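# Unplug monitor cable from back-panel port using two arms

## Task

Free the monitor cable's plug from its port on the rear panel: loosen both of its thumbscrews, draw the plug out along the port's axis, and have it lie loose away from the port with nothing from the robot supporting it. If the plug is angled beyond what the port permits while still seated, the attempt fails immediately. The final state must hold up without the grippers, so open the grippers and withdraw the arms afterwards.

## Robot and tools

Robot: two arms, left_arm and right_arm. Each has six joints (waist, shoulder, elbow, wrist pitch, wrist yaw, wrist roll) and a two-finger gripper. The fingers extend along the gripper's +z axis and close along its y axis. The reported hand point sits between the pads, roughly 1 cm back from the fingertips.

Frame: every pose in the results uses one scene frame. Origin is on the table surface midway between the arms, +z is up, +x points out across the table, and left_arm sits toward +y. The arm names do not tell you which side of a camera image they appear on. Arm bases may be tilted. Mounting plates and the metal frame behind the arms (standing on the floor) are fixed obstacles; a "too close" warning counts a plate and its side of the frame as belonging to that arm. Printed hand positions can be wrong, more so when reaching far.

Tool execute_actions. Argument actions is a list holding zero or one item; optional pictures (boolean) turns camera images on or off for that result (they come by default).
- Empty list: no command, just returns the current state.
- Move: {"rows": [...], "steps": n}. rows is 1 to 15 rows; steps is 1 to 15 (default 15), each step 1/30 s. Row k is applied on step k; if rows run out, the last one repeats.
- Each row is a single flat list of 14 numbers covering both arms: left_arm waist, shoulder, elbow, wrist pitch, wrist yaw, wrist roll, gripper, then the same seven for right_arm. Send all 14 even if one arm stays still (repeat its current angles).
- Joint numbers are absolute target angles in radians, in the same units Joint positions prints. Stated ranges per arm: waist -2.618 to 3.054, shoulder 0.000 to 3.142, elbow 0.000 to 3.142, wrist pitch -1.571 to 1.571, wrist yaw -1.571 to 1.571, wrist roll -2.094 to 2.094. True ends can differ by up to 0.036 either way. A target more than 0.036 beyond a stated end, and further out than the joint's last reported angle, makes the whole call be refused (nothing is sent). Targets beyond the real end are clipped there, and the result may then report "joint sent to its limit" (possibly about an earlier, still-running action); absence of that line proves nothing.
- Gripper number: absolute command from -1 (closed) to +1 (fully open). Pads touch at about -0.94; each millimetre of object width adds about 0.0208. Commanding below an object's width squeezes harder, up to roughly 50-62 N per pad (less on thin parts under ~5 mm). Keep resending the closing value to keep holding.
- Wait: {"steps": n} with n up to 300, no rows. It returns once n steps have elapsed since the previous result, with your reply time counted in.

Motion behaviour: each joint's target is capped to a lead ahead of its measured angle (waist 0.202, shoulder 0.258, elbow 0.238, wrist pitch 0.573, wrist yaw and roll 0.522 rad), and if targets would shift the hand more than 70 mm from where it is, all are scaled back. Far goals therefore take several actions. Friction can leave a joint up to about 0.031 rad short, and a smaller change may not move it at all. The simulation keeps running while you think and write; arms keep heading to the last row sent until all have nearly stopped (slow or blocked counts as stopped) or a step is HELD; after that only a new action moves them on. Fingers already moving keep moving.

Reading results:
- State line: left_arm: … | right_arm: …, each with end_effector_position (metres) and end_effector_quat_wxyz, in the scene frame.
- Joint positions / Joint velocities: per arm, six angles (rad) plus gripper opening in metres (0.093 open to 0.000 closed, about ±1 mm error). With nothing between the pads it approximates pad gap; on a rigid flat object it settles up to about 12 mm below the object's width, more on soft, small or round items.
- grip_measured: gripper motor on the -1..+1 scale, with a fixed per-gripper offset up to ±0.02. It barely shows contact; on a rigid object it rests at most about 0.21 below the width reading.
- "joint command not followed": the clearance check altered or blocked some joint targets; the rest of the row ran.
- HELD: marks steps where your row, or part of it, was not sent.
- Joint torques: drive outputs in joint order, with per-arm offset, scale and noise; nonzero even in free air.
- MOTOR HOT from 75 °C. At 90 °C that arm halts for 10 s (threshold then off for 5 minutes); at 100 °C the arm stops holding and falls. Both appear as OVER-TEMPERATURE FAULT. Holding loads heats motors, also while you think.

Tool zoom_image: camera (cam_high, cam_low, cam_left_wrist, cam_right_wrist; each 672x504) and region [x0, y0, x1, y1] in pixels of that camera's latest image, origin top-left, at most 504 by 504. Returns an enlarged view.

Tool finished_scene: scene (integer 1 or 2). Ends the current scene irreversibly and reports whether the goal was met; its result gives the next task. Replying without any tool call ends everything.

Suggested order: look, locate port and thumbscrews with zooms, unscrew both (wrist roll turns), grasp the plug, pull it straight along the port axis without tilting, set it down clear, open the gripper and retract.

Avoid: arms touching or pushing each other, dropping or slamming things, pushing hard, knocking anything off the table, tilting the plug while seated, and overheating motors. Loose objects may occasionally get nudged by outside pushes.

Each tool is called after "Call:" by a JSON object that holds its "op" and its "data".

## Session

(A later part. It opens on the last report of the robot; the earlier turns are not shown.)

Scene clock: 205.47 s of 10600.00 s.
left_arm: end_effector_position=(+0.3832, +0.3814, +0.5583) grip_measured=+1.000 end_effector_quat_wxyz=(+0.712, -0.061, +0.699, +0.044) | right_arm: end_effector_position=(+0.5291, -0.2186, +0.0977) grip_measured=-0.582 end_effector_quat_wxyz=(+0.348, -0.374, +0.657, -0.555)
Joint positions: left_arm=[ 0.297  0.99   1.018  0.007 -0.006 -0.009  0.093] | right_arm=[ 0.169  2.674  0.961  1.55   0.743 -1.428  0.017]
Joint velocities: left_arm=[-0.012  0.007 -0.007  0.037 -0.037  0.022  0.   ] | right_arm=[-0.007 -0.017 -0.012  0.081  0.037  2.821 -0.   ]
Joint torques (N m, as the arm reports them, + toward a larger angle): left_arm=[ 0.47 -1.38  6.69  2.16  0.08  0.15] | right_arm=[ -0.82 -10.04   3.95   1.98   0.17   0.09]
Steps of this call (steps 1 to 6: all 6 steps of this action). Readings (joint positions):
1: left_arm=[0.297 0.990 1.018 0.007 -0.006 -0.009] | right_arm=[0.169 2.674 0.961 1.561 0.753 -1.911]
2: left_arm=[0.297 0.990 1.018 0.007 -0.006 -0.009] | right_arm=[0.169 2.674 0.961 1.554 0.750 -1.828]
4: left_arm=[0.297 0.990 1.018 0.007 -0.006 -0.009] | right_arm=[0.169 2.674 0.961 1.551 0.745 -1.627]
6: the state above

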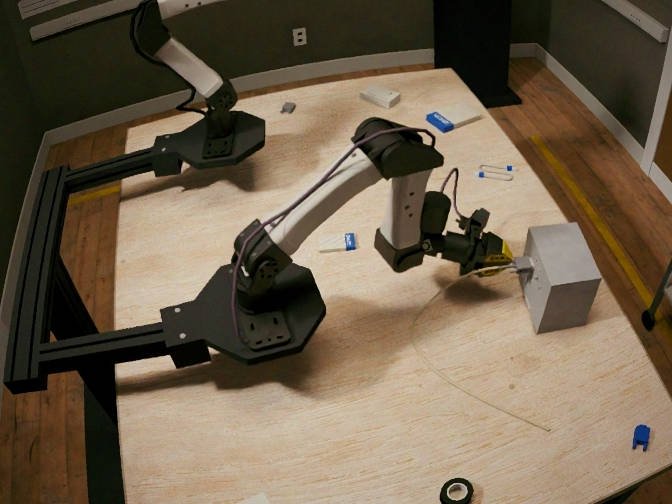

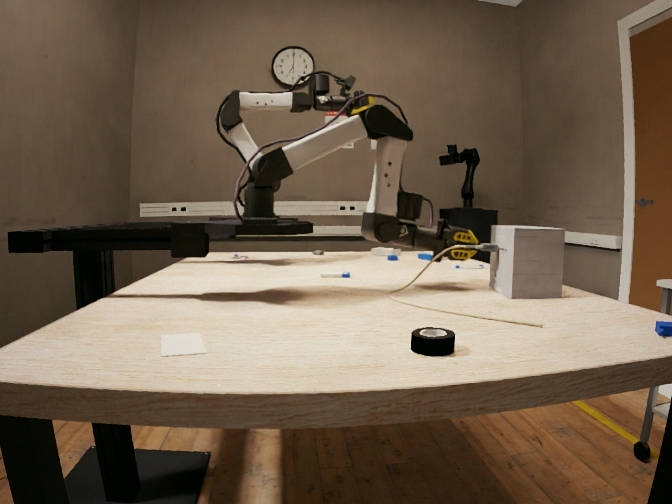

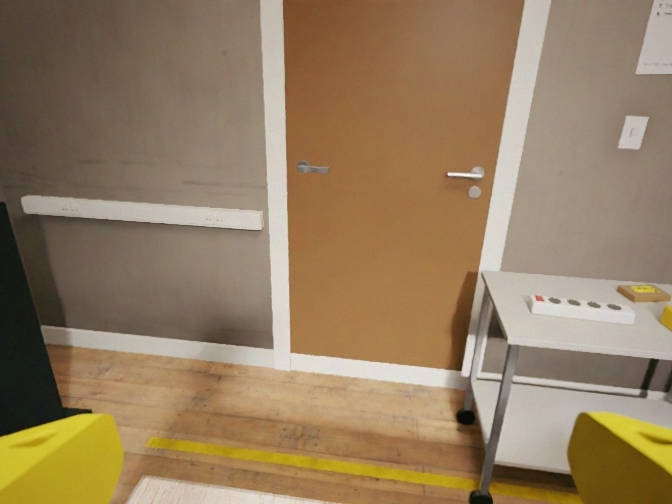

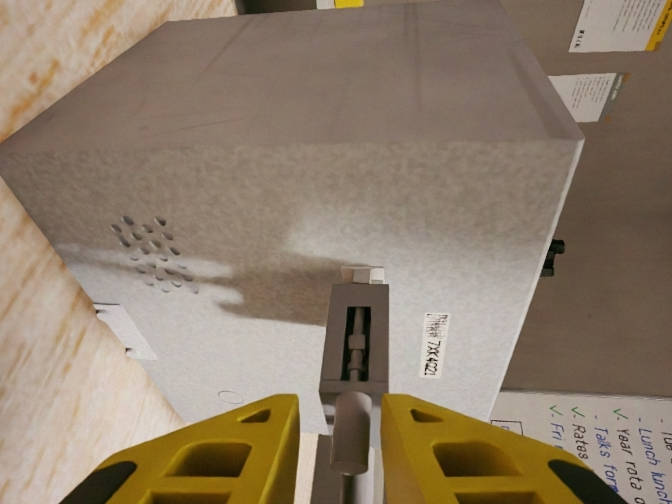

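Continuing, with the hand centred slightly better (pitch 1.565, yaw 0.745).

Call:
{"op": "execute_actions", "data": {"actions": [{"rows":[[0.3,1,1,0,0,0,1,0.165,2.675,0.955,1.565,0.745,-0.65,-0.9],[0.3,1,1,0,0,0,1,0.165,2.675,0.955,1.565,0.745,-2.09,-0.9]]}], "pictures": false}}

Call:
{"op": "execute_actions", "data": {"actions": [{"rows":[[0.3,1,1,0,0,0,1,0.165,2.675,0.955,1.565,0.745,-1.95,-0.58],[0.3,1,1,0,0,0,1,0.165,2.675,0.955,1.565,0.745,-0.5,-0.58]]}], "pictures": false}}

Call:
{"op": "execute_actions", "data": {"actions": [{"rows":[[0.3,1,1,0,0,0,1,0.165,2.675,0.955,1.565,0.745,-0.65,-0.9],[0.3,1,1,0,0,0,1,0.165,2.675,0.955,1.565,0.745,-2.09,-0.9]]}], "pictures": false}}

Call:
{"op": "execute_actions", "data": {"actions": [{"rows":[[0.3,1,1,0,0,0,1,0.165,2.675,0.955,1.565,0.745,-1.95,-0.58],[0.3,1,1,0,0,0,1,0.165,2.675,0.955,1.565,0.745,-0.5,-0.58]]}], "pictures": false}}

Call:
{"op": "execute_actions", "data": {"actions": [{"rows":[[0.3,1,1,0,0,0,1,0.165,2.675,0.955,1.565,0.745,-0.65,-0.9],[0.3,1,1,0,0,0,1,0.165,2.675,0.955,1.565,0.745,-2.09,-0.9]]}], "pictures": false}}

Call:
{"op": "execute_actions", "data": {"actions": [{"rows":[[0.3,1,1,0,0,0,1,0.165,2.675,0.955,1.565,0.745,-1.95,-0.58],[0.3,1,1,0,0,0,1,0.165,2.675,0.955,1.565,0.745,-0.5,-0.58]]}], "pictures": false}}

Call:
{"op": "execute_actions", "data": {"actions": [{"rows":[[0.3,1,1,0,0,0,1,0.165,2.675,0.955,1.565,0.745,-0.65,-0.9],[0.3,1,1,0,0,0,1,0.165,2.675,0.955,1.565,0.745,-2.09,-0.9]]}], "pictures": false}}

Call:
{"op": "execute_actions", "data": {"actions": [{"rows":[[0.3,1,1,0,0,0,1,0.165,2.675,0.955,1.565,0.745,-1.95,-0.58],[0.3,1,1,0,0,0,1,0.165,2.675,0.955,1.565,0.745,-0.5,-0.58]]}], "pictures": false}}

Call:
{"op": "execute_actions", "data": {"actions": [{"rows":[[0.3,1,1,0,0,0,1,0.165,2.675,0.955,1.565,0.745,-0.65,-0.9],[0.3,1,1,0,0,0,1,0.165,2.675,0.955,1.565,0.745,-2.09,-0.9]]}], "pictures": false}}

Call:
{"op": "execute_actions", "data": {"actions": [{"rows":[[0.3,1,1,0,0,0,1,0.165,2.675,0.955,1.565,0.745,-1.95,-0.58],[0.3,1,1,0,0,0,1,0.165,2.675,0.955,1.565,0.745,-0.5,-0.58]]}], "pictures": false}}

Call:
{"op": "execute_actions", "data": {"actions": [{"rows":[[0.3,1,1,0,0,0,1,0.165,2.675,0.955,1.565,0.745,-0.65,-0.9],[0.3,1,1,0,0,0,1,0.165,2.675,0.955,1.565,0.745,-2.09,-0.9]]}], "pictures": false}}

Call:
{"op": "execute_actions", "data": {"actions": [{"rows":[[0.3,1,1,0,0,0,1,0.165,2.675,0.955,1.565,0.745,-1.95,-0.58],[0.3,1,1,0,0,0,1,0.165,2.675,0.955,1.565,0.745,-0.5,-0.58]]}], "pictures": false}}

Call:
{"op": "execute_actions", "data": {"actions": [{"rows":[[0.3,1,1,0,0,0,1,0.165,2.675,0.955,1.565,0.745,-0.65,-0.9],[0.3,1,1,0,0,0,1,0.165,2.675,0.955,1.565,0.745,-2.09,-0.9]]}], "pictures": false}}

Call:
{"op": "execute_actions", "data": {"actions": [{"rows":[[0.3,1,1,0,0,0,1,0.165,2.675,0.955,1.565,0.745,-1.95,-0.58],[0.3,1,1,0,0,0,1,0.165,2.675,0.955,1.565,0.745,-0.5,-0.58]]}], "pictures": false}}

Call:
{"op": "execute_actions", "data": {"actions": [{"rows":[[0.3,1,1,0,0,0,1,0.165,2.675,0.955,1.565,0.745,-0.65,-0.9],[0.3,1,1,0,0,0,1,0.17,2.665,0.938,1.565,0.745,-2.09,-0.9]]}], "pictures": false}}

Call:
{"op": "execute_actions", "data": {"actions": [{"rows":[[0.3,1,1,0,0,0,1,0.165,2.675,0.955,1.565,0.745,-1.95,-0.58],[0.3,1,1,0,0,0,1,0.165,2.675,0.955,1.565,0.745,-0.7,-0.58]],"steps":6}]}}

Call:
{"op": "zoom_image", "data": {"camera": "cam_right_wrist", "region": [220,250,460,500]}}

Scene clock: 227.53 s of 10600.00 s.
left_arm: end_effector_position=(+0.3832, +0.3814, +0.5583) grip_measured=+1.000 end_effector_quat_wxyz=(+0.712, -0.061, +0.699, +0.044) | right_arm: end_effector_position=(+0.5287, -0.2205, +0.1013) grip_measured=-0.890 end_effector_quat_wxyz=(-0.212, +0.506, -0.555, +0.625)
Joint positions: left_arm=[ 0.297  0.99   1.018  0.007 -0.006 -0.009  0.093] | right_arm=[ 0.169  2.674  0.961  1.568  0.756 -1.893  0.002]
Joint velocities: left_arm=[ 0.012 -0.002 -0.002 -0.037  0.022  0.081  0.   ] | right_arm=[ 0.007 -0.007 -0.012 -0.066  0.037 -1.209 -0.   ]
Joint torques (N m, as the arm reports them, + toward a larger angle): left_arm=[ 0.32 -1.36  6.82  2.14  0.05  0.14] | right_arm=[-0.45 -9.98  2.77  2.03  0.04 -0.26]
Steps of this call (steps 1 to 45: the robot went on to your last target; steps 46 to 110: nothing new was sent; then 17.90 s passed at rest; steps 111 to 125: all 15 steps of this action). Readings (joint positions):
111: left_arm=[0.297 0.990 1.018 0.007 -0.006 -0.009] | right_arm=[0.169 2.674 0.961 1.551 0.743 -0.659]
112: left_arm=[0.297 0.990 1.018 0.007 -0.006 -0.009] | right_arm=[0.169 2.674 0.961 1.558 0.750 -0.743]
114: left_arm=[0.297 0.990 1.018 0.007 -0.006 -0.009] | right_arm=[0.169 2.674 0.961 1.558 0.751 -0.945]
118: left_arm=[0.297 0.990 1.018 0.007 -0.006 -0.009] | right_arm=[0.169 2.674 0.961 1.567 0.755 -1.343]
125: the state above

Scene clock: 228.03 s of 10600.00 s.
left_arm: end_effector_position=(+0.3832, +0.3814, +0.5583) grip_measured=+1.000 end_effector_quat_wxyz=(+0.712, -0.061, +0.699, +0.044) | right_arm: end_effector_position=(+0.5286, -0.2198, +0.0991) grip_measured=-0.582 end_effector_quat_wxyz=(+0.528, -0.103, +0.747, -0.391)
Joint positions: left_arm=[ 0.297  0.99   1.018  0.007 -0.006 -0.009  0.093] | right_arm=[ 0.169  2.674  0.96   1.558  0.75  -0.678  0.017]
Joint velocities: left_arm=[-0.012  0.002 -0.007  0.066  0.11  -0.007  0.   ] | right_arm=[-0.012  0.027 -0.017 -0.037 -0.007  1.121 -0.001]
Joint torques (N m, as the arm reports them, + toward a larger angle): left_arm=[ 0.33 -1.29  6.74  2.17  0.06  0.13] | right_arm=[ -0.45 -10.04   3.07   1.99   0.14   0.1 ]
Steps of this call (steps 1 to 15: all 15 steps of this action). Readings (joint positions):
1: left_arm=[0.297 0.990 1.018 0.007 -0.006 -0.009] | right_arm=[0.169 2.674 0.960 1.563 0.754 -1.907]
2: left_arm=[0.297 0.990 1.018 0.007 -0.006 -0.009] | right_arm=[0.169 2.674 0.960 1.557 0.753 -1.824]
4: left_arm=[0.297 0.990 1.018 0.007 -0.006 -0.009] | right_arm=[0.169 2.674 0.960 1.557 0.750 -1.624]
8: left_arm=[0.297 0.990 1.018 0.007 -0.006 -0.009] | right_arm=[0.169 2.674 0.960 1.558 0.750 -1.225]
15: the state above

Scene clock: 228.53 s of 10600.00 s.
left_arm: end_effector_position=(+0.3832, +0.3814, +0.5583) grip_measured=+1.000 end_effector_quat_wxyz=(+0.712, -0.061, +0.699, +0.044) | right_arm: end_effector_position=(+0.5286, -0.2204, +0.1012) grip_measured=-0.890 end_effector_quat_wxyz=(-0.211, +0.507, -0.554, +0.625)
Joint positions: left_arm=[ 0.297  0.99   1.018  0.007 -0.006 -0.009  0.093] | right_arm=[ 0.169  2.674  0.96   1.568  0.755 -1.897  0.002]
Joint velocities: left_arm=[-0.002 -0.022  0.002 -0.037 -0.007  0.007  0.   ] | right_arm=[ 0.007 -0.007  0.002  0.022 -0.007 -1.121 -0.   ]
Joint torques (N m, as the arm reports them, + toward a larger angle): left_arm=[ 0.4  -1.3   6.79  2.17  0.04  0.14] | right_arm=[-0.47 -9.93  3.25  1.92  0.06 -0.26]
Steps of this call (steps 1 to 15: all 15 steps of this action). Readings (joint positions):
1: left_arm=[0.297 0.990 1.018 0.007 -0.006 -0.009] | right_arm=[0.169 2.674 0.960 1.558 0.750 -0.668]
2: left_arm=[0.297 0.990 1.018 0.007 -0.006 -0.009] | right_arm=[0.169 2.674 0.960 1.560 0.752 -0.752]
4: left_arm=[0.297 0.990 1.018 0.007 -0.006 -0.009] | right_arm=[0.169 2.674 0.960 1.561 0.752 -0.954]
8: left_arm=[0.297 0.990 1.018 0.007 -0.006 -0.009] | right_arm=[0.169 2.674 0.960 1.569 0.754 -1.352]
15: the state above

Scene clock: 229.03 s of 10600.00 s.
left_arm: end_effector_position=(+0.3832, +0.3814, +0.5583) grip_measured=+1.000 end_effector_quat_wxyz=(+0.712, -0.061, +0.699, +0.044) | right_arm: end_effector_position=(+0.5286, -0.2198, +0.0992) grip_measured=-0.582 end_effector_quat_wxyz=(+0.528, -0.103, +0.747, -0.391)
Joint positions: left_arm=[ 0.297  0.99   1.018  0.007 -0.006 -0.009  0.093] | right_arm=[ 0.169  2.674  0.96   1.558  0.75  -0.68   0.017]
Joint velocities: left_arm=[-0.002 -0.002 -0.012 -0.022  0.051  0.037  0.   ] | right_arm=[ 0.012 -0.017 -0.002  0.007  0.007  1.179 -0.001]
Joint torques (N m, as the arm reports them, + toward a larger angle): left_arm=[ 0.47 -1.29  6.75  2.14  0.07  0.11] | right_arm=[ -0.96 -10.07   3.23   2.05   0.09   0.05]
Steps of this call (steps 1 to 15: all 15 steps of this action). Readings (joint positions):
1: left_arm=[0.297 0.990 1.018 0.007 -0.006 -0.009] | right_arm=[0.169 2.674 0.960 1.564 0.753 -1.910]
2: left_arm=[0.297 0.990 1.018 0.007 -0.006 -0.009] | right_arm=[0.169 2.674 0.960 1.558 0.752 -1.827]
4: left_arm=[0.297 0.990 1.018 0.007 -0.006 -0.009] | right_arm=[0.169 2.674 0.960 1.558 0.750 -1.627]
8: left_arm=[0.297 0.990 1.018 0.007 -0.006 -0.009] | right_arm=[0.169 2.674 0.960 1.558 0.750 -1.228]
15: the state above

Scene clock: 229.53 s of 10600.00 s.
left_arm: end_effector_position=(+0.3832, +0.3814, +0.5583) grip_measured=+1.000 end_effector_quat_wxyz=(+0.712, -0.061, +0.699, +0.044) | right_arm: end_effector_position=(+0.5285, -0.2205, +0.1013) grip_measured=-0.890 end_effector_quat_wxyz=(-0.211, +0.507, -0.554, +0.626)
Joint positions: left_arm=[ 0.297  0.99   1.018  0.007 -0.006 -0.009  0.093] | right_arm=[ 0.169  2.674  0.96   1.569  0.755 -1.898  0.002]
Joint velocities: left_arm=[-0.002 -0.007 -0.012 -0.007 -0.051 -0.051  0.   ] | right_arm=[-0.002 -0.007  0.012 -0.037 -0.007 -1.106  0.001]
Joint torques (N m, as the arm reports them, + toward a larger angle): left_arm=[ 0.42 -1.33  6.76  2.15  0.06  0.11] | right_arm=[ -0.38 -10.26   3.19   1.95   0.1   -0.2 ]
Steps of this call (steps 1 to 15: all 15 steps of this action). Readings (joint positions):
1: left_arm=[0.297 0.990 1.018 0.007 -0.006 -0.009] | right_arm=[0.169 2.674 0.960 1.558 0.750 -0.670]
2: left_arm=[0.297 0.990 1.018 0.007 -0.006 -0.009] | right_arm=[0.169 2.674 0.960 1.561 0.751 -0.754]
4: left_arm=[0.297 0.990 1.018 0.007 -0.006 -0.009] | right_arm=[0.169 2.674 0.960 1.561 0.752 -0.955]
8: left_arm=[0.297 0.990 1.018 0.007 -0.006 -0.009] | right_arm=[0.169 2.674 0.960 1.570 0.754 -1.353]
15: the state above

Scene clock: 230.03 s of 10600.00 s.
left_arm: end_effector_position=(+0.3832, +0.3814, +0.5583) grip_measured=+1.000 end_effector_quat_wxyz=(+0.712, -0.061, +0.699, +0.044) | right_arm: end_effector_position=(+0.5284, -0.2199, +0.0992) grip_measured=-0.582 end_effector_quat_wxyz=(+0.528, -0.103, +0.747, -0.391)
Joint positions: left_arm=[ 0.297  0.99   1.018  0.007 -0.006 -0.009  0.093] | right_arm=[ 0.169  2.674  0.96   1.559  0.751 -0.68   0.017]
Joint velocities: left_arm=[-0.007 -0.007  0.017  0.051  0.095 -0.095  0.   ] | right_arm=[-0.002  0.017  0.007  0.051 -0.022  1.179 -0.   ]
Joint torques (N m, as the arm reports them, + toward a larger angle): left_arm=[ 0.35 -1.24  6.69  2.15  0.06  0.15] | right_arm=[-0.5  -9.98  3.24  2.02  0.11  0.02]
Steps of this call (steps 1 to 15: all 15 steps of this action). Readings (joint positions):
1: left_arm=[0.297 0.990 1.018 0.007 -0.006 -0.009] | right_arm=[0.169 2.674 0.960 1.566 0.754 -1.911]
2: left_arm=[0.297 0.990 1.018 0.007 -0.006 -0.009] | right_arm=[0.169 2.674 0.960 1.560 0.753 -1.828]
4: left_arm=[0.297 0.990 1.018 0.007 -0.006 -0.009] | right_arm=[0.169 2.674 0.960 1.559 0.751 -1.627]
8: left_arm=[0.297 0.990 1.018 0.007 -0.006 -0.009] | right_arm=[0.169 2.674 0.960 1.559 0.751 -1.229]
15: the state above

Scene clock: 230.53 s of 10600.00 s.
left_arm: end_effector_position=(+0.3832, +0.3814, +0.5583) grip_measured=+1.000 end_effector_quat_wxyz=(+0.712, -0.061, +0.699, +0.044) | right_arm: end_effector_position=(+0.5282, -0.2206, +0.1014) grip_measured=-0.890 end_effector_quat_wxyz=(-0.210, +0.507, -0.554, +0.626)
Joint positions: left_arm=[ 0.297  0.99   1.018  0.007 -0.006 -0.009  0.093] | right_arm=[ 0.169  2.674  0.96   1.57   0.757 -1.899  0.002]
Joint velocities: left_arm=[-0.007  0.022 -0.007 -0.022 -0.007 -0.051  0.   ] | right_arm=[-0.017 -0.012  0.002  0.007 -0.037 -1.194 -0.   ]
Joint torques (N m, as the arm reports them, + toward a larger angle): left_arm=[ 0.44 -1.35  6.75  2.16  0.06  0.12] | right_arm=[-0.49 -9.9   3.27  1.92  0.04 -0.23]
Steps of this call (steps 1 to 15: all 15 steps of this action). Readings (joint positions):
1: left_arm=[0.297 0.990 1.018 0.007 -0.006 -0.009] | right_arm=[0.169 2.674 0.960 1.559 0.751 -0.670]
2: left_arm=[0.297 0.990 1.018 0.007 -0.006 -0.009] | right_arm=[0.169 2.674 0.960 1.561 0.752 -0.754]
4: left_arm=[0.297 0.990 1.018 0.007 -0.006 -0.009] | right_arm=[0.169 2.674 0.960 1.562 0.752 -0.955]
8: left_arm=[0.297 0.990 1.018 0.007 -0.006 -0.009] | right_arm=[0.169 2.674 0.960 1.570 0.755 -1.353]
15: the state above

Scene clock: 231.03 s of 10600.00 s.
left_arm: end_effector_position=(+0.3832, +0.3814, +0.5583) grip_measured=+1.000 end_effector_quat_wxyz=(+0.712, -0.061, +0.699, +0.044) | right_arm: end_effector_position=(+0.5284, -0.2198, +0.0992) grip_measured=-0.582 end_effector_quat_wxyz=(+0.528, -0.103, +0.747, -0.391)
Joint positions: left_arm=[ 0.297  0.99   1.018  0.007 -0.006 -0.009  0.093] | right_arm=[ 0.169  2.674  0.96   1.559  0.751 -0.68   0.017]
Joint velocities: left_arm=[-0.007  0.022  0.012 -0.051  0.037 -0.081  0.   ] | right_arm=[-0.012  0.007 -0.017  0.051  0.037  1.179  0.001]
Joint torques (N m, as the arm reports them, + toward a larger angle): left_arm=[ 0.36 -1.29  6.81  2.14  0.07  0.12] | right_arm=[-0.44 -9.9   3.27  2.03  0.1   0.02]
Steps of this call (steps 1 to 15: all 15 steps of this action). Readings (joint positions):
1: left_arm=[0.297 0.990 1.018 0.007 -0.006 -0.009] | right_arm=[0.169 2.674 0.960 1.566 0.755 -1.911]
2: left_arm=[0.297 0.990 1.018 0.007 -0.006 -0.009] | right_arm=[0.169 2.674 0.960 1.560 0.754 -1.829]
4: left_arm=[0.297 0.990 1.018 0.007 -0.006 -0.009] | right_arm=[0.169 2.674 0.960 1.560 0.751 -1.628]
8: left_arm=[0.297 0.990 1.018 0.007 -0.006 -0.009] | right_arm=[0.169 2.674 0.960 1.560 0.751 -1.229]
15: the state above

Scene clock: 231.53 s of 10600.00 s.
left_arm: end_effector_position=(+0.3832, +0.3814, +0.5583) grip_measured=+1.000 end_effector_quat_wxyz=(+0.712, -0.061, +0.699, +0.044) | right_arm: end_effector_position=(+0.5282, -0.2205, +0.1014) grip_measured=-0.890 end_effector_quat_wxyz=(-0.210, +0.507, -0.554, +0.626)
Joint positions: left_arm=[ 0.297  0.99   1.018  0.007 -0.006 -0.009  0.093] | right_arm=[ 0.169  2.674  0.96   1.57   0.758 -1.899  0.002]
Joint velocities: left_arm=[ 0.012  0.007  0.007 -0.007 -0.037 -0.051  0.   ] | right_arm=[ 0.002 -0.012 -0.012  0.007  0.022 -1.209 -0.001]
Joint torques (N m, as the arm reports them, + toward a larger angle): left_arm=[ 0.38 -1.4   6.65  2.18  0.07  0.12] | right_arm=[-0.33 -9.77  3.14  1.98 -0.01 -0.25]
Steps of this call (steps 1 to 15: all 15 steps of this action). Readings (joint positions):
1: left_arm=[0.297 0.990 1.018 0.007 -0.006 -0.009] | right_arm=[0.169 2.674 0.960 1.560 0.751 -0.670]
2: left_arm=[0.297 0.990 1.018 0.007 -0.006 -0.009] | right_arm=[0.169 2.674 0.960 1.562 0.752 -0.754]
4: left_arm=[0.297 0.990 1.018 0.007 -0.006 -0.009] | right_arm=[0.169 2.674 0.960 1.562 0.752 -0.955]
8: left_arm=[0.297 0.990 1.018 0.007 -0.006 -0.009] | right_arm=[0.169 2.674 0.960 1.570 0.755 -1.354]
15: the state above

Scene clock: 232.03 s of 10600.00 s.
left_arm: end_effector_position=(+0.3832, +0.3814, +0.5583) grip_measured=+1.000 end_effector_quat_wxyz=(+0.712, -0.061, +0.699, +0.044) | right_arm: end_effector_position=(+0.5281, -0.2197, +0.0991) grip_measured=-0.582 end_effector_quat_wxyz=(+0.528, -0.104, +0.747, -0.392)
Joint positions: left_arm=[ 0.297  0.99   1.018  0.007 -0.006 -0.009  0.093] | right_arm=[ 0.169  2.674  0.959  1.559  0.751 -0.68   0.017]
Joint velocities: left_arm=[ 0.012  0.002 -0.002 -0.022  0.125  0.007  0.   ] | right_arm=[-0.017 -0.002 -0.012 -0.066 -0.022  1.194  0.001]
Joint torques (N m, as the arm reports them, + toward a larger angle): left_arm=[ 0.46 -1.45  6.79  2.13  0.06  0.14] | right_arm=[-0.38 -9.93  3.31  2.07  0.12  0.07]
Steps of this call (steps 1 to 15: all 15 steps of this action). Readings (joint positions):
1: left_arm=[0.297 0.990 1.018 0.007 -0.006 -0.009] | right_arm=[0.169 2.674 0.959 1.567 0.756 -1.911]
2: left_arm=[0.297 0.990 1.018 0.007 -0.006 -0.009] | right_arm=[0.169 2.674 0.959 1.561 0.755 -1.829]
4: left_arm=[0.297 0.990 1.018 0.007 -0.006 -0.009] | right_arm=[0.169 2.674 0.959 1.560 0.752 -1.628]
8: left_arm=[0.297 0.990 1.018 0.007 -0.006 -0.009] | right_arm=[0.169 2.674 0.959 1.560 0.751 -1.229]
15: the state above

Scene clock: 232.53 s of 10600.00 s.
left_arm: end_effector_position=(+0.3832, +0.3814, +0.5583) grip_measured=+1.000 end_effector_quat_wxyz=(+0.712, -0.061, +0.699, +0.044) | right_arm: end_effector_position=(+0.5279, -0.2206, +0.1013) grip_measured=-0.890 end_effector_quat_wxyz=(-0.209, +0.507, -0.554, +0.626)
Joint positions: left_arm=[ 0.297  0.99   1.018  0.007 -0.006 -0.009  0.093] | right_arm=[ 0.17   2.674  0.959  1.57   0.759 -1.899  0.002]
Joint velocities: left_arm=[ 0.007 -0.007 -0.002 -0.007 -0.037  0.11   0.   ] | right_arm=[ 0.002 -0.002  0.017 -0.081 -0.022 -1.194  0.001]
Joint torques (N m, as the arm reports them, + toward a larger angle): left_arm=[ 0.37 -1.34  6.72  2.14  0.06  0.11] | right_arm=[ -0.62 -10.12   3.34   1.95  -0.02  -0.17]
Steps of this call (steps 1 to 15: all 15 steps of this action). Readings (joint positions):
1: left_arm=[0.297 0.990 1.018 0.007 -0.006 -0.009] | right_arm=[0.169 2.674 0.959 1.560 0.751 -0.670]
2: left_arm=[0.297 0.990 1.018 0.007 -0.006 -0.009] | right_arm=[0.169 2.674 0.959 1.562 0.752 -0.754]
4: left_arm=[0.297 0.990 1.018 0.007 -0.006 -0.009] | right_arm=[0.169 2.674 0.959 1.562 0.753 -0.955]
8: left_arm=[0.297 0.990 1.018 0.007 -0.006 -0.009] | right_arm=[0.169 2.674 0.959 1.570 0.755 -1.354]
15: the state above

Scene clock: 233.03 s of 10600.00 s.
left_arm: end_effector_position=(+0.3832, +0.3814, +0.5583) grip_measured=+1.000 end_effector_quat_wxyz=(+0.712, -0.061, +0.699, +0.044) | right_arm: end_effector_position=(+0.5281, -0.2195, +0.0991) grip_measured=-0.582 end_effector_quat_wxyz=(+0.528, -0.104, +0.747, -0.391)
Joint positions: left_arm=[ 0.297  0.99   1.018  0.007 -0.006 -0.009  0.093] | right_arm=[ 0.17   2.674  0.959  1.559  0.751 -0.68   0.017]
Joint velocities: left_arm=[-0.007 -0.017  0.017  0.022 -0.022 -0.007  0.   ] | right_arm=[-0.007 -0.017 -0.002  0.022 -0.037  1.238  0.001]
Joint torques (N m, as the arm reports them, + toward a larger angle): left_arm=[ 0.35 -1.31  6.68  2.15  0.07  0.09] | right_arm=[ -0.1  -10.19   3.11   1.99   0.12  -0.03]
Steps of this call (steps 1 to 15: all 15 steps of this action). Readings (joint positions):
1: left_arm=[0.297 0.990 1.018 0.007 -0.006 -0.009] | right_arm=[0.170 2.674 0.959 1.567 0.757 -1.912]
2: left_arm=[0.297 0.990 1.018 0.007 -0.006 -0.009] | right_arm=[0.170 2.674 0.959 1.561 0.755 -1.829]
4: left_arm=[0.297 0.990 1.018 0.007 -0.006 -0.009] | right_arm=[0.170 2.674 0.959 1.560 0.752 -1.628]
8: left_arm=[0.297 0.990 1.018 0.007 -0.006 -0.009] | right_arm=[0.170 2.674 0.959 1.559 0.752 -1.229]
15: the state above

Scene clock: 233.53 s of 10600.00 s.
left_arm: end_effector_position=(+0.3832, +0.3814, +0.5583) grip_measured=+1.000 end_effector_quat_wxyz=(+0.712, -0.061, +0.699, +0.044) | right_arm: end_effector_position=(+0.5279, -0.2204, +0.1013) grip_measured=-0.890 end_effector_quat_wxyz=(-0.209, +0.507, -0.554, +0.626)
Joint positions: left_arm=[ 0.297  0.99   1.018  0.007 -0.006 -0.009  0.093] | right_arm=[ 0.17   2.674  0.959  1.57   0.759 -1.899  0.002]
Joint velocities: left_arm=[ 0.007 -0.012 -0.007 -0.051  0.037  0.007  0.   ] | right_arm=[-0.017 -0.012 -0.007 -0.051  0.066 -1.121 -0.001]
Joint torques (N m, as the arm reports them, + toward a larger angle): left_arm=[ 0.3  -1.39  6.8   2.14  0.05  0.13] | right_arm=[-0.54 -9.67  3.18  1.95  0.02 -0.25]
Steps of this call (steps 1 to 15: all 15 steps of this action). Readings (joint positions):
1: left_arm=[0.297 0.990 1.018 0.007 -0.006 -0.009] | right_arm=[0.170 2.674 0.959 1.560 0.752 -0.670]
2: left_arm=[0.297 0.990 1.018 0.007 -0.006 -0.009] | right_arm=[0.170 2.674 0.959 1.561 0.753 -0.754]
4: left_arm=[0.297 0.990 1.018 0.007 -0.006 -0.009] | right_arm=[0.170 2.674 0.959 1.562 0.753 -0.955]
8: left_arm=[0.297 0.990 1.018 0.007 -0.006 -0.009] | right_arm=[0.170 2.674 0.959 1.570 0.755 -1.354]
15: the state above

Scene clock: 234.03 s of 10600.00 s.
left_arm: end_effector_position=(+0.3832, +0.3814, +0.5583) grip_measured=+1.000 end_effector_quat_wxyz=(+0.712, -0.061, +0.699, +0.044) | right_arm: end_effector_position=(+0.5281, -0.2196, +0.0992) grip_measured=-0.582 end_effector_quat_wxyz=(+0.528, -0.104, +0.747, -0.392)
Joint positions: left_arm=[ 0.297  0.99   1.018  0.007 -0.006 -0.009  0.093] | right_arm=[ 0.17   2.674  0.959  1.56   0.752 -0.68   0.017]
Joint velocities: left_arm=[-0.032  0.007 -0.007 -0.051 -0.022 -0.007  0.   ] | right_arm=[ 0.007 -0.007  0.017 -0.037 -0.037  1.136 -0.001]
Joint torques (N m, as the arm reports them, + toward a larger angle): left_arm=[ 0.4  -1.33  6.75  2.13  0.05  0.13] | right_arm=[-0.58 -9.79  3.16  2.13  0.03  0.1 ]
Steps of this call (steps 1 to 15: all 15 steps of this action). Readings (joint positions):
1: left_arm=[0.297 0.990 1.018 0.007 -0.006 -0.009] | right_arm=[0.170 2.674 0.959 1.567 0.757 -1.912]
2: left_arm=[0.297 0.990 1.018 0.007 -0.006 -0.009] | right_arm=[0.170 2.674 0.959 1.561 0.755 -1.829]
4: left_arm=[0.297 0.990 1.018 0.007 -0.006 -0.009] | right_arm=[0.170 2.674 0.959 1.560 0.753 -1.629]
8: left_arm=[0.297 0.990 1.018 0.007 -0.006 -0.009] | right_arm=[0.170 2.674 0.959 1.560 0.752 -1.230]
15: the state above

Scene clock: 234.53 s of 10600.00 s.
left_arm: end_effector_position=(+0.3832, +0.3814, +0.5583) grip_measured=+1.000 end_effector_quat_wxyz=(+0.712, -0.061, +0.699, +0.044) | right_arm: end_effector_position=(+0.5272, -0.2203, +0.1006) grip_measured=-0.890 end_effector_quat_wxyz=(-0.209, +0.509, -0.553, +0.625)
Joint positions: left_arm=[ 0.297  0.99   1.018  0.007 -0.006 -0.009  0.093] | right_arm=[ 0.17   2.674  0.956  1.57   0.757 -1.901  0.002]
Joint velocities: left_arm=[-0.017 -0.012  0.017 -0.007  0.007  0.022  0.   ] | right_arm=[ 0.002 -0.007  0.012 -0.051  0.037 -1.209 -0.   ]
Joint torques (N m, as the arm reports them, + toward a larger angle): left_arm=[ 0.24 -1.34  6.77  2.17  0.07  0.14] | right_arm=[  0.07 -10.59   1.72   1.95   0.02  -0.12]
Steps of this call (steps 1 to 15: all 15 steps of this action). Readings (joint positions):
1: left_arm=[0.297 0.990 1.018 0.007 -0.006 -0.009] | right_arm=[0.170 2.674 0.959 1.560 0.752 -0.670]
2: left_arm=[0.297 0.990 1.018 0.007 -0.006 -0.009] | right_arm=[0.170 2.674 0.958 1.561 0.752 -0.754]
4: left_arm=[0.297 0.990 1.018 0.007 -0.006 -0.009] | right_arm=[0.170 2.674 0.958 1.563 0.751 -0.955]
8: left_arm=[0.297 0.990 1.018 0.007 -0.006 -0.009] | right_arm=[0.170 2.674 0.958 1.570 0.754 -1.354]
15: the state above

Scene clock: 234.73 s of 10600.00 s.
left_arm: end_effector_position=(+0.3832, +0.3814, +0.5583) grip_measured=+1.000 end_effector_quat_wxyz=(+0.712, -0.061, +0.699, +0.044) | right_arm: end_effector_position=(+0.5273, -0.2196, +0.0987) grip_measured=-0.582 end_effector_quat_wxyz=(+0.347, -0.371, +0.657, -0.558)
Joint positions: left_arm=[ 0.297  0.99   1.018  0.007 -0.006 -0.009  0.093] | right_arm=[ 0.17   2.674  0.956  1.561  0.752 -1.431  0.017]
Joint velocities: left_arm=[ 0.002 -0.012  0.012  0.037 -0.051  0.007  0.   ] | right_arm=[ 0.012 -0.007  0.002  0.051  0.007  2.747  0.001]
Joint torques (N m, as the arm reports them, + toward a larger angle): left_arm=[ 0.35 -1.35  6.69  2.15  0.04  0.13] | right_arm=[-0.46 -9.7   3.32  2.06  0.1  -0.01]
Steps of this call (steps 1 to 6: all 6 steps of this action). Readings (joint positions):
1: left_arm=[0.297 0.990 1.018 0.007 -0.006 -0.009] | right_arm=[0.170 2.674 0.956 1.569 0.756 -1.913]
2: left_arm=[0.297 0.990 1.018 0.007 -0.006 -0.009] | right_arm=[0.170 2.674 0.956 1.563 0.755 -1.830]
4: left_arm=[0.297 0.990 1.018 0.007 -0.006 -0.009] | right_arm=[0.170 2.674 0.956 1.561 0.752 -1.630]
6: the state above

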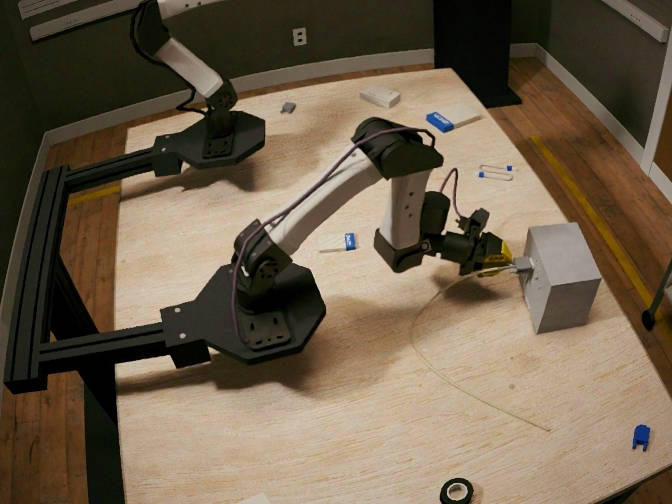

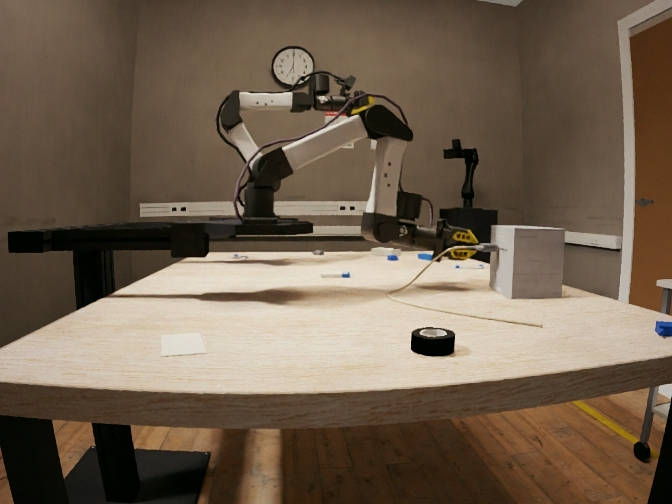

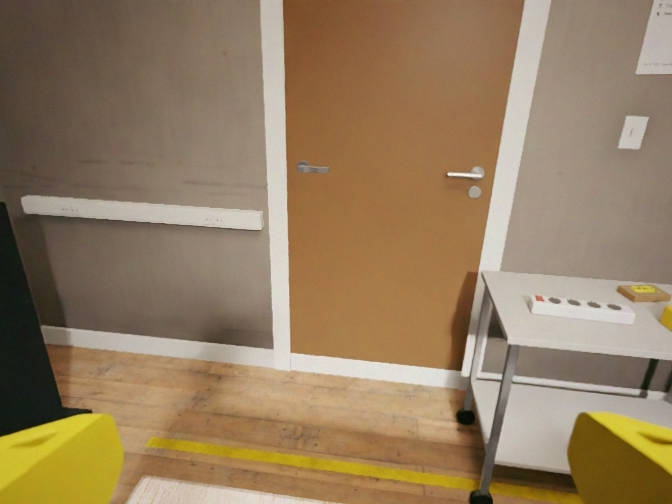

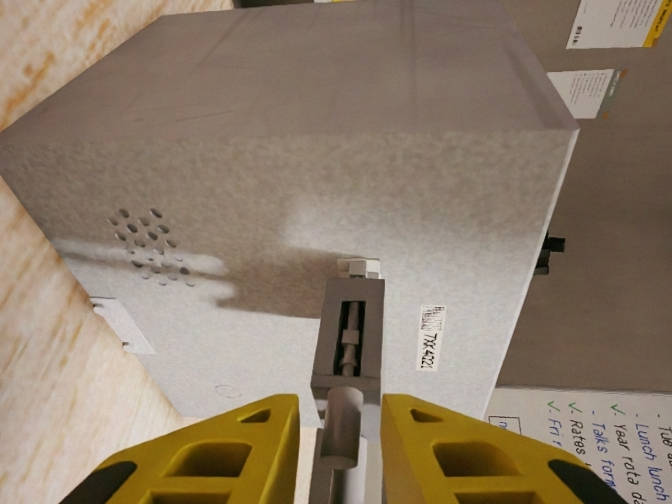

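Region (220, 250, 460, 500) of cam_right_wrist's 672x504 image, scaled by 2.016, with more detail than that image has; it fills the left 484 columns of this view, and the rest is white.

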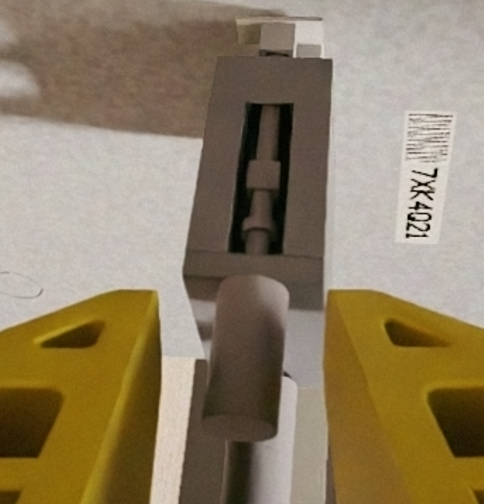

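Call:
{"op": "execute_actions", "data": {"actions": [{"rows":[[0.3,1,1,0,0,0,1,0.165,2.675,0.955,1.565,0.745,-0.65,-0.9],[0.3,1,1,0,0,0,1,0.165,2.675,0.955,1.565,0.745,-2.09,-0.9]]}], "pictures": false}}

Call:
{"op": "execute_actions", "data": {"actions": [{"rows":[[0.3,1,1,0,0,0,1,0.165,2.675,0.955,1.565,0.745,-1.95,-0.58],[0.3,1,1,0,0,0,1,0.165,2.675,0.955,1.565,0.745,-0.5,-0.58]]}], "pictures": false}}

Call:
{"op": "execute_actions", "data": {"actions": [{"rows":[[0.3,1,1,0,0,0,1,0.165,2.675,0.955,1.565,0.745,-0.65,-0.9],[0.3,1,1,0,0,0,1,0.165,2.675,0.955,1.565,0.745,-2.09,-0.9]]}], "pictures": false}}

Call:
{"op": "execute_actions", "data": {"actions": [{"rows":[[0.3,1,1,0,0,0,1,0.165,2.675,0.955,1.565,0.745,-1.95,-0.58],[0.3,1,1,0,0,0,1,0.165,2.675,0.955,1.565,0.745,-0.5,-0.58]]}], "pictures": false}}

Call:
{"op": "execute_actions", "data": {"actions": [{"rows":[[0.3,1,1,0,0,0,1,0.165,2.675,0.955,1.565,0.745,-0.65,-0.9],[0.3,1,1,0,0,0,1,0.172,2.655,0.935,1.565,0.745,-2.09,-0.9]]}], "pictures": false}}

Call:
{"op": "execute_actions", "data": {"actions": [{"rows":[[0.3,1,1,0,0,0,1,0.17,2.67,0.955,1.565,0.745,-1.95,-0.58],[0.3,1,1,0,0,0,1,0.17,2.67,0.955,1.565,0.745,-1.3,-0.58]],"steps":9}]}}

Call:
{"op": "zoom_image", "data": {"camera": "cam_right_wrist", "region": [220,230,460,480]}}

Scene clock: 245.13 s of 10600.00 s.
left_arm: end_effector_position=(+0.3832, +0.3814, +0.5583) grip_measured=+1.000 end_effector_quat_wxyz=(+0.712, -0.061, +0.699, +0.044) | right_arm: end_effector_position=(+0.5265, -0.2211, +0.1007) grip_measured=-0.890 end_effector_quat_wxyz=(-0.203, +0.511, -0.552, +0.628)
Joint positions: left_arm=[ 0.297  0.99   1.018  0.007 -0.006 -0.009  0.093] | right_arm=[ 0.171  2.674  0.956  1.57   0.765 -1.912  0.002]
Joint velocities: left_arm=[ 0.007 -0.012 -0.002  0.007 -0.022 -0.037  0.   ] | right_arm=[ 0.007 -0.012  0.002  0.007  0.081 -1.077 -0.   ]
Joint torques (N m, as the arm reports them, + toward a larger angle): left_arm=[ 0.29 -1.29  6.8   2.14  0.07  0.11] | right_arm=[-0.5  -9.85  3.47  1.97 -0.21 -0.15]
Steps of this call (steps 1 to 45: the robot went on to your last target; steps 46 to 110: nothing new was sent; then 6.23 s passed at rest; steps 111 to 125: all 15 steps of this action). Readings (joint positions):
111: left_arm=[0.297 0.990 1.018 0.007 -0.006 -0.009] | right_arm=[0.170 2.674 0.956 1.561 0.752 -0.700]
112: left_arm=[0.297 0.990 1.018 0.007 -0.006 -0.009] | right_arm=[0.170 2.674 0.956 1.563 0.752 -0.783]
114: left_arm=[0.297 0.990 1.018 0.007 -0.006 -0.009] | right_arm=[0.170 2.674 0.956 1.563 0.753 -0.984]
118: left_arm=[0.297 0.990 1.018 0.007 -0.006 -0.009] | right_arm=[0.170 2.674 0.956 1.570 0.757 -1.383]
125: the state above

Scene clock: 245.63 s of 10600.00 s.
left_arm: end_effector_position=(+0.3832, +0.3814, +0.5583) grip_measured=+1.000 end_effector_quat_wxyz=(+0.712, -0.061, +0.699, +0.044) | right_arm: end_effector_position=(+0.5272, -0.2198, +0.0988) grip_measured=-0.582 end_effector_quat_wxyz=(+0.526, -0.105, +0.747, -0.393)
Joint positions: left_arm=[ 0.297  0.99   1.018  0.007 -0.006 -0.009  0.093] | right_arm=[ 0.17   2.674  0.956  1.561  0.753 -0.684  0.017]
Joint velocities: left_arm=[-0.007  0.002 -0.002  0.022 -0.051  0.066  0.   ] | right_arm=[-0.017 -0.012 -0.017  0.022 -0.051  1.179  0.   ]
Joint torques (N m, as the arm reports them, + toward a larger angle): left_arm=[ 0.28 -1.34  6.76  2.16  0.06  0.14] | right_arm=[-0.44 -9.7   3.33  2.    0.08  0.03]
Steps of this call (steps 1 to 15: all 15 steps of this action). Readings (joint positions):
1: left_arm=[0.297 0.990 1.018 0.007 -0.006 -0.009] | right_arm=[0.171 2.674 0.956 1.569 0.764 -1.923]
2: left_arm=[0.297 0.990 1.018 0.007 -0.006 -0.009] | right_arm=[0.170 2.674 0.956 1.564 0.761 -1.840]
4: left_arm=[0.297 0.990 1.018 0.007 -0.006 -0.009] | right_arm=[0.170 2.674 0.956 1.562 0.757 -1.639]
8: left_arm=[0.297 0.990 1.018 0.007 -0.006 -0.009] | right_arm=[0.170 2.674 0.956 1.561 0.754 -1.241]
15: the state above

Scene clock: 246.13 s of 10600.00 s.
left_arm: end_effector_position=(+0.3832, +0.3814, +0.5583) grip_measured=+1.000 end_effector_quat_wxyz=(+0.712, -0.061, +0.699, +0.044) | right_arm: end_effector_position=(+0.5264, -0.2211, +0.1008) grip_measured=-0.890 end_effector_quat_wxyz=(-0.205, +0.508, -0.554, +0.627)
Joint positions: left_arm=[ 0.297  0.99   1.018  0.007 -0.006 -0.009  0.093] | right_arm=[ 0.171  2.674  0.956  1.57   0.766 -1.904  0.002]
Joint velocities: left_arm=[-0.007 -0.012 -0.017  0.022 -0.037 -0.007  0.   ] | right_arm=[-0.007 -0.012  0.002  0.007  0.007 -1.121  0.001]
Joint torques (N m, as the arm reports them, + toward a larger angle): left_arm=[ 0.38 -1.41  6.75  2.14  0.08  0.1 ] | right_arm=[ -0.5  -10.07   3.55   1.97  -0.08  -0.17]
Steps of this call (steps 1 to 15: all 15 steps of this action). Readings (joint positions):
1: left_arm=[0.297 0.990 1.018 0.007 -0.006 -0.009] | right_arm=[0.170 2.674 0.956 1.561 0.753 -0.674]
2: left_arm=[0.297 0.990 1.018 0.007 -0.006 -0.009] | right_arm=[0.170 2.674 0.956 1.563 0.754 -0.757]
4: left_arm=[0.297 0.990 1.018 0.007 -0.006 -0.009] | right_arm=[0.170 2.674 0.956 1.564 0.754 -0.959]
8: left_arm=[0.297 0.990 1.018 0.007 -0.006 -0.009] | right_arm=[0.170 2.674 0.956 1.570 0.758 -1.358]
15: the state above

Scene clock: 246.63 s of 10600.00 s.
left_arm: end_effector_position=(+0.3832, +0.3814, +0.5583) grip_measured=+1.000 end_effector_quat_wxyz=(+0.712, -0.061, +0.699, +0.044) | right_arm: end_effector_position=(+0.5272, -0.2196, +0.0988) grip_measured=-0.582 end_effector_quat_wxyz=(+0.527, -0.105, +0.747, -0.392)
Joint positions: left_arm=[ 0.297  0.99   1.018  0.007 -0.006 -0.009  0.093] | right_arm=[ 0.17   2.674  0.956  1.561  0.753 -0.682  0.017]
Joint velocities: left_arm=[-0.007 -0.017 -0.002 -0.051 -0.037 -0.022  0.   ] | right_arm=[ 0.012  0.002 -0.002 -0.051  0.007  1.209 -0.   ]
Joint torques (N m, as the arm reports them, + toward a larger angle): left_arm=[ 0.41 -1.32  6.76  2.15  0.06  0.13] | right_arm=[-0.74 -9.86  3.32  2.04  0.09  0.12]
Steps of this call (steps 1 to 15: all 15 steps of this action). Readings (joint positions):
1: left_arm=[0.297 0.990 1.018 0.007 -0.006 -0.009] | right_arm=[0.171 2.674 0.956 1.570 0.765 -1.916]
2: left_arm=[0.297 0.990 1.018 0.007 -0.006 -0.009] | right_arm=[0.171 2.674 0.956 1.564 0.762 -1.833]
4: left_arm=[0.297 0.990 1.018 0.007 -0.006 -0.009] | right_arm=[0.170 2.674 0.956 1.562 0.758 -1.633]
8: left_arm=[0.297 0.990 1.018 0.007 -0.006 -0.009] | right_arm=[0.170 2.674 0.956 1.561 0.754 -1.234]
15: the state above

Scene clock: 247.13 s of 10600.00 s.
left_arm: end_effector_position=(+0.3832, +0.3814, +0.5583) grip_measured=+1.000 end_effector_quat_wxyz=(+0.712, -0.061, +0.699, +0.044) | right_arm: end_effector_position=(+0.5267, -0.2199, +0.1025) grip_measured=-0.890 end_effector_quat_wxyz=(-0.209, +0.511, -0.552, +0.625)
Joint positions: left_arm=[ 0.297  0.99   1.018  0.007 -0.006 -0.009  0.093] | right_arm=[ 0.17   2.666  0.948  1.569  0.754 -1.903  0.002]
Joint velocities: left_arm=[-0.012  0.007 -0.012 -0.007  0.007 -0.022  0.   ] | right_arm=[ 0.012 -0.012 -0.002 -0.051  0.051 -1.106  0.   ]
Joint torques (N m, as the arm reports them, + toward a larger angle): left_arm=[ 0.41 -1.27  6.63  2.14  0.07  0.13] | right_arm=[  0.22 -10.84   2.1    2.     0.07  -0.18]
Steps of this call (steps 1 to 15: all 15 steps of this action). Readings (joint positions):
1: left_arm=[0.297 0.990 1.018 0.007 -0.006 -0.009] | right_arm=[0.170 2.674 0.956 1.561 0.754 -0.671]
2: left_arm=[0.297 0.990 1.018 0.007 -0.006 -0.009] | right_arm=[0.170 2.673 0.955 1.563 0.754 -0.755]
4: left_arm=[0.297 0.990 1.018 0.007 -0.006 -0.009] | right_arm=[0.170 2.671 0.954 1.563 0.753 -0.956]
8: left_arm=[0.297 0.990 1.018 0.007 -0.006 -0.009] | right_arm=[0.170 2.667 0.952 1.569 0.755 -1.356]
15: the state above

Scene clock: 247.43 s of 10600.00 s.
left_arm: end_effector_position=(+0.3832, +0.3814, +0.5583) grip_measured=+1.000 end_effector_quat_wxyz=(+0.712, -0.061, +0.699, +0.044) | right_arm: end_effector_position=(+0.5266, -0.2197, +0.1013) grip_measured=-0.582 end_effector_quat_wxyz=(+0.351, -0.366, +0.659, -0.556)
Joint positions: left_arm=[ 0.297  0.99   1.018  0.007 -0.006 -0.009  0.093] | right_arm=[ 0.17   2.666  0.948  1.563  0.752 -1.418  0.017]
Joint velocities: left_arm=[-0.002 -0.017  0.007 -0.007 -0.007  0.037  0.   ] | right_arm=[ 0.017 -0.012  0.007 -0.051  0.007  0.755 -0.001]
Joint torques (N m, as the arm reports them, + toward a larger angle): left_arm=[ 0.42 -1.3   6.63  2.16  0.05  0.13] | right_arm=[-0.06 -9.71  3.99  1.89  0.05  0.11]
Steps of this call (steps 1 to 9: all 9 steps of this action). Readings (joint positions):
1: left_arm=[0.297 0.990 1.018 0.007 -0.006 -0.009] | right_arm=[0.170 2.666 0.948 1.568 0.754 -1.915]
2: left_arm=[0.297 0.990 1.018 0.007 -0.006 -0.009] | right_arm=[0.170 2.666 0.948 1.564 0.753 -1.833]
4: left_arm=[0.297 0.990 1.018 0.007 -0.006 -0.009] | right_arm=[0.170 2.666 0.948 1.563 0.753 -1.647]
8: left_arm=[0.297 0.990 1.018 0.007 -0.006 -0.009] | right_arm=[0.170 2.666 0.948 1.563 0.752 -1.446]
9: the state above

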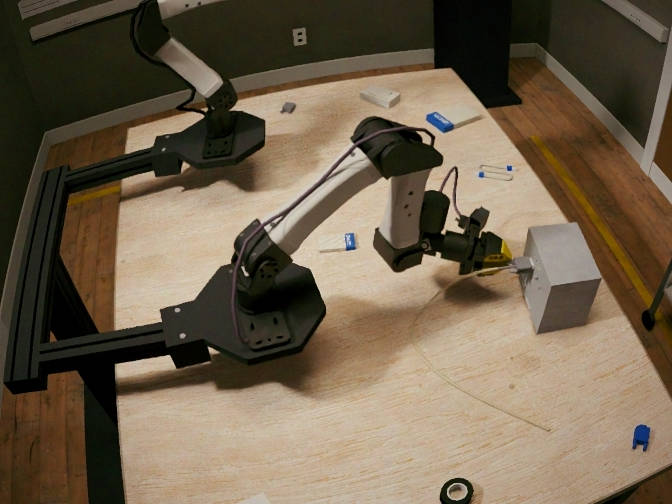

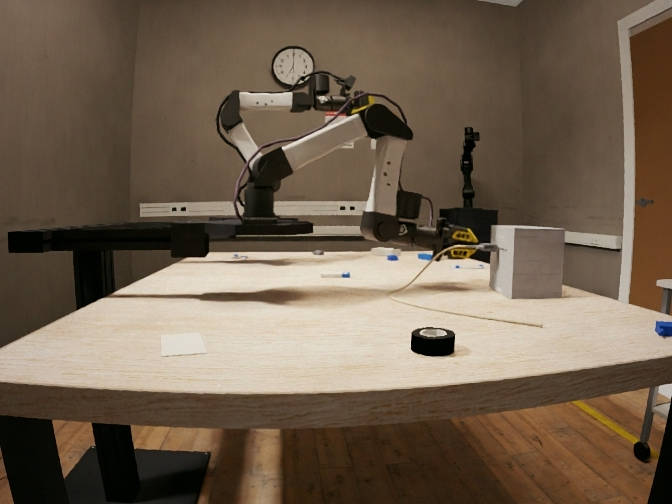

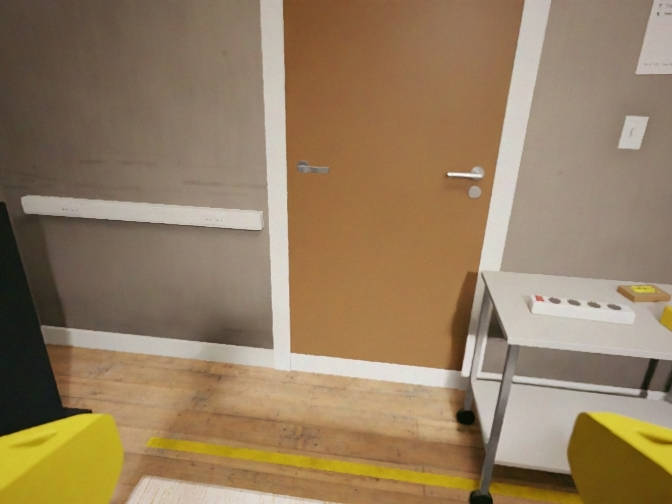

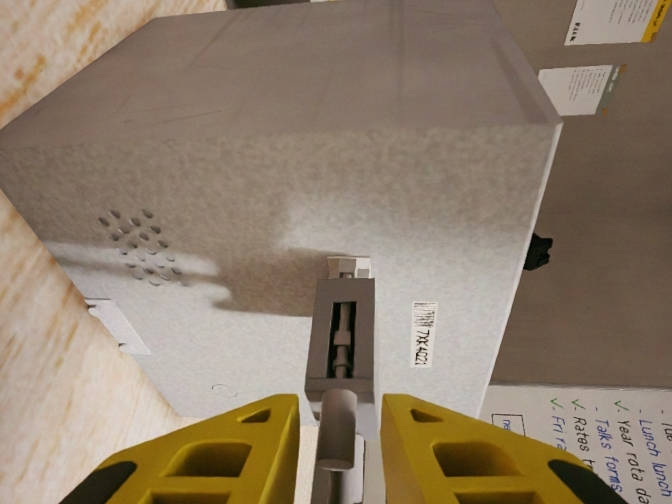

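Region (220, 230, 460, 480) of cam_right_wrist's 672x504 image, scaled by 2.016, with more detail than that image has; it fills the left 484 columns of this view, and the rest is white.

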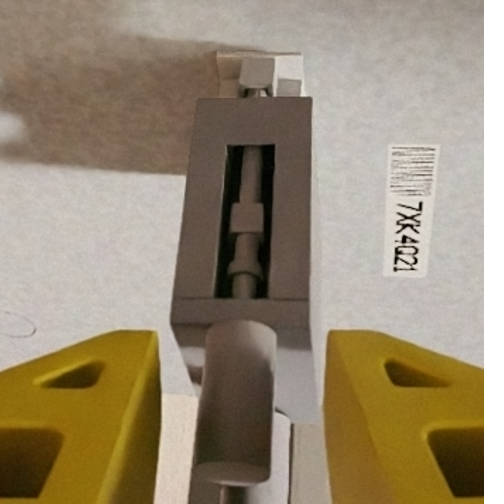

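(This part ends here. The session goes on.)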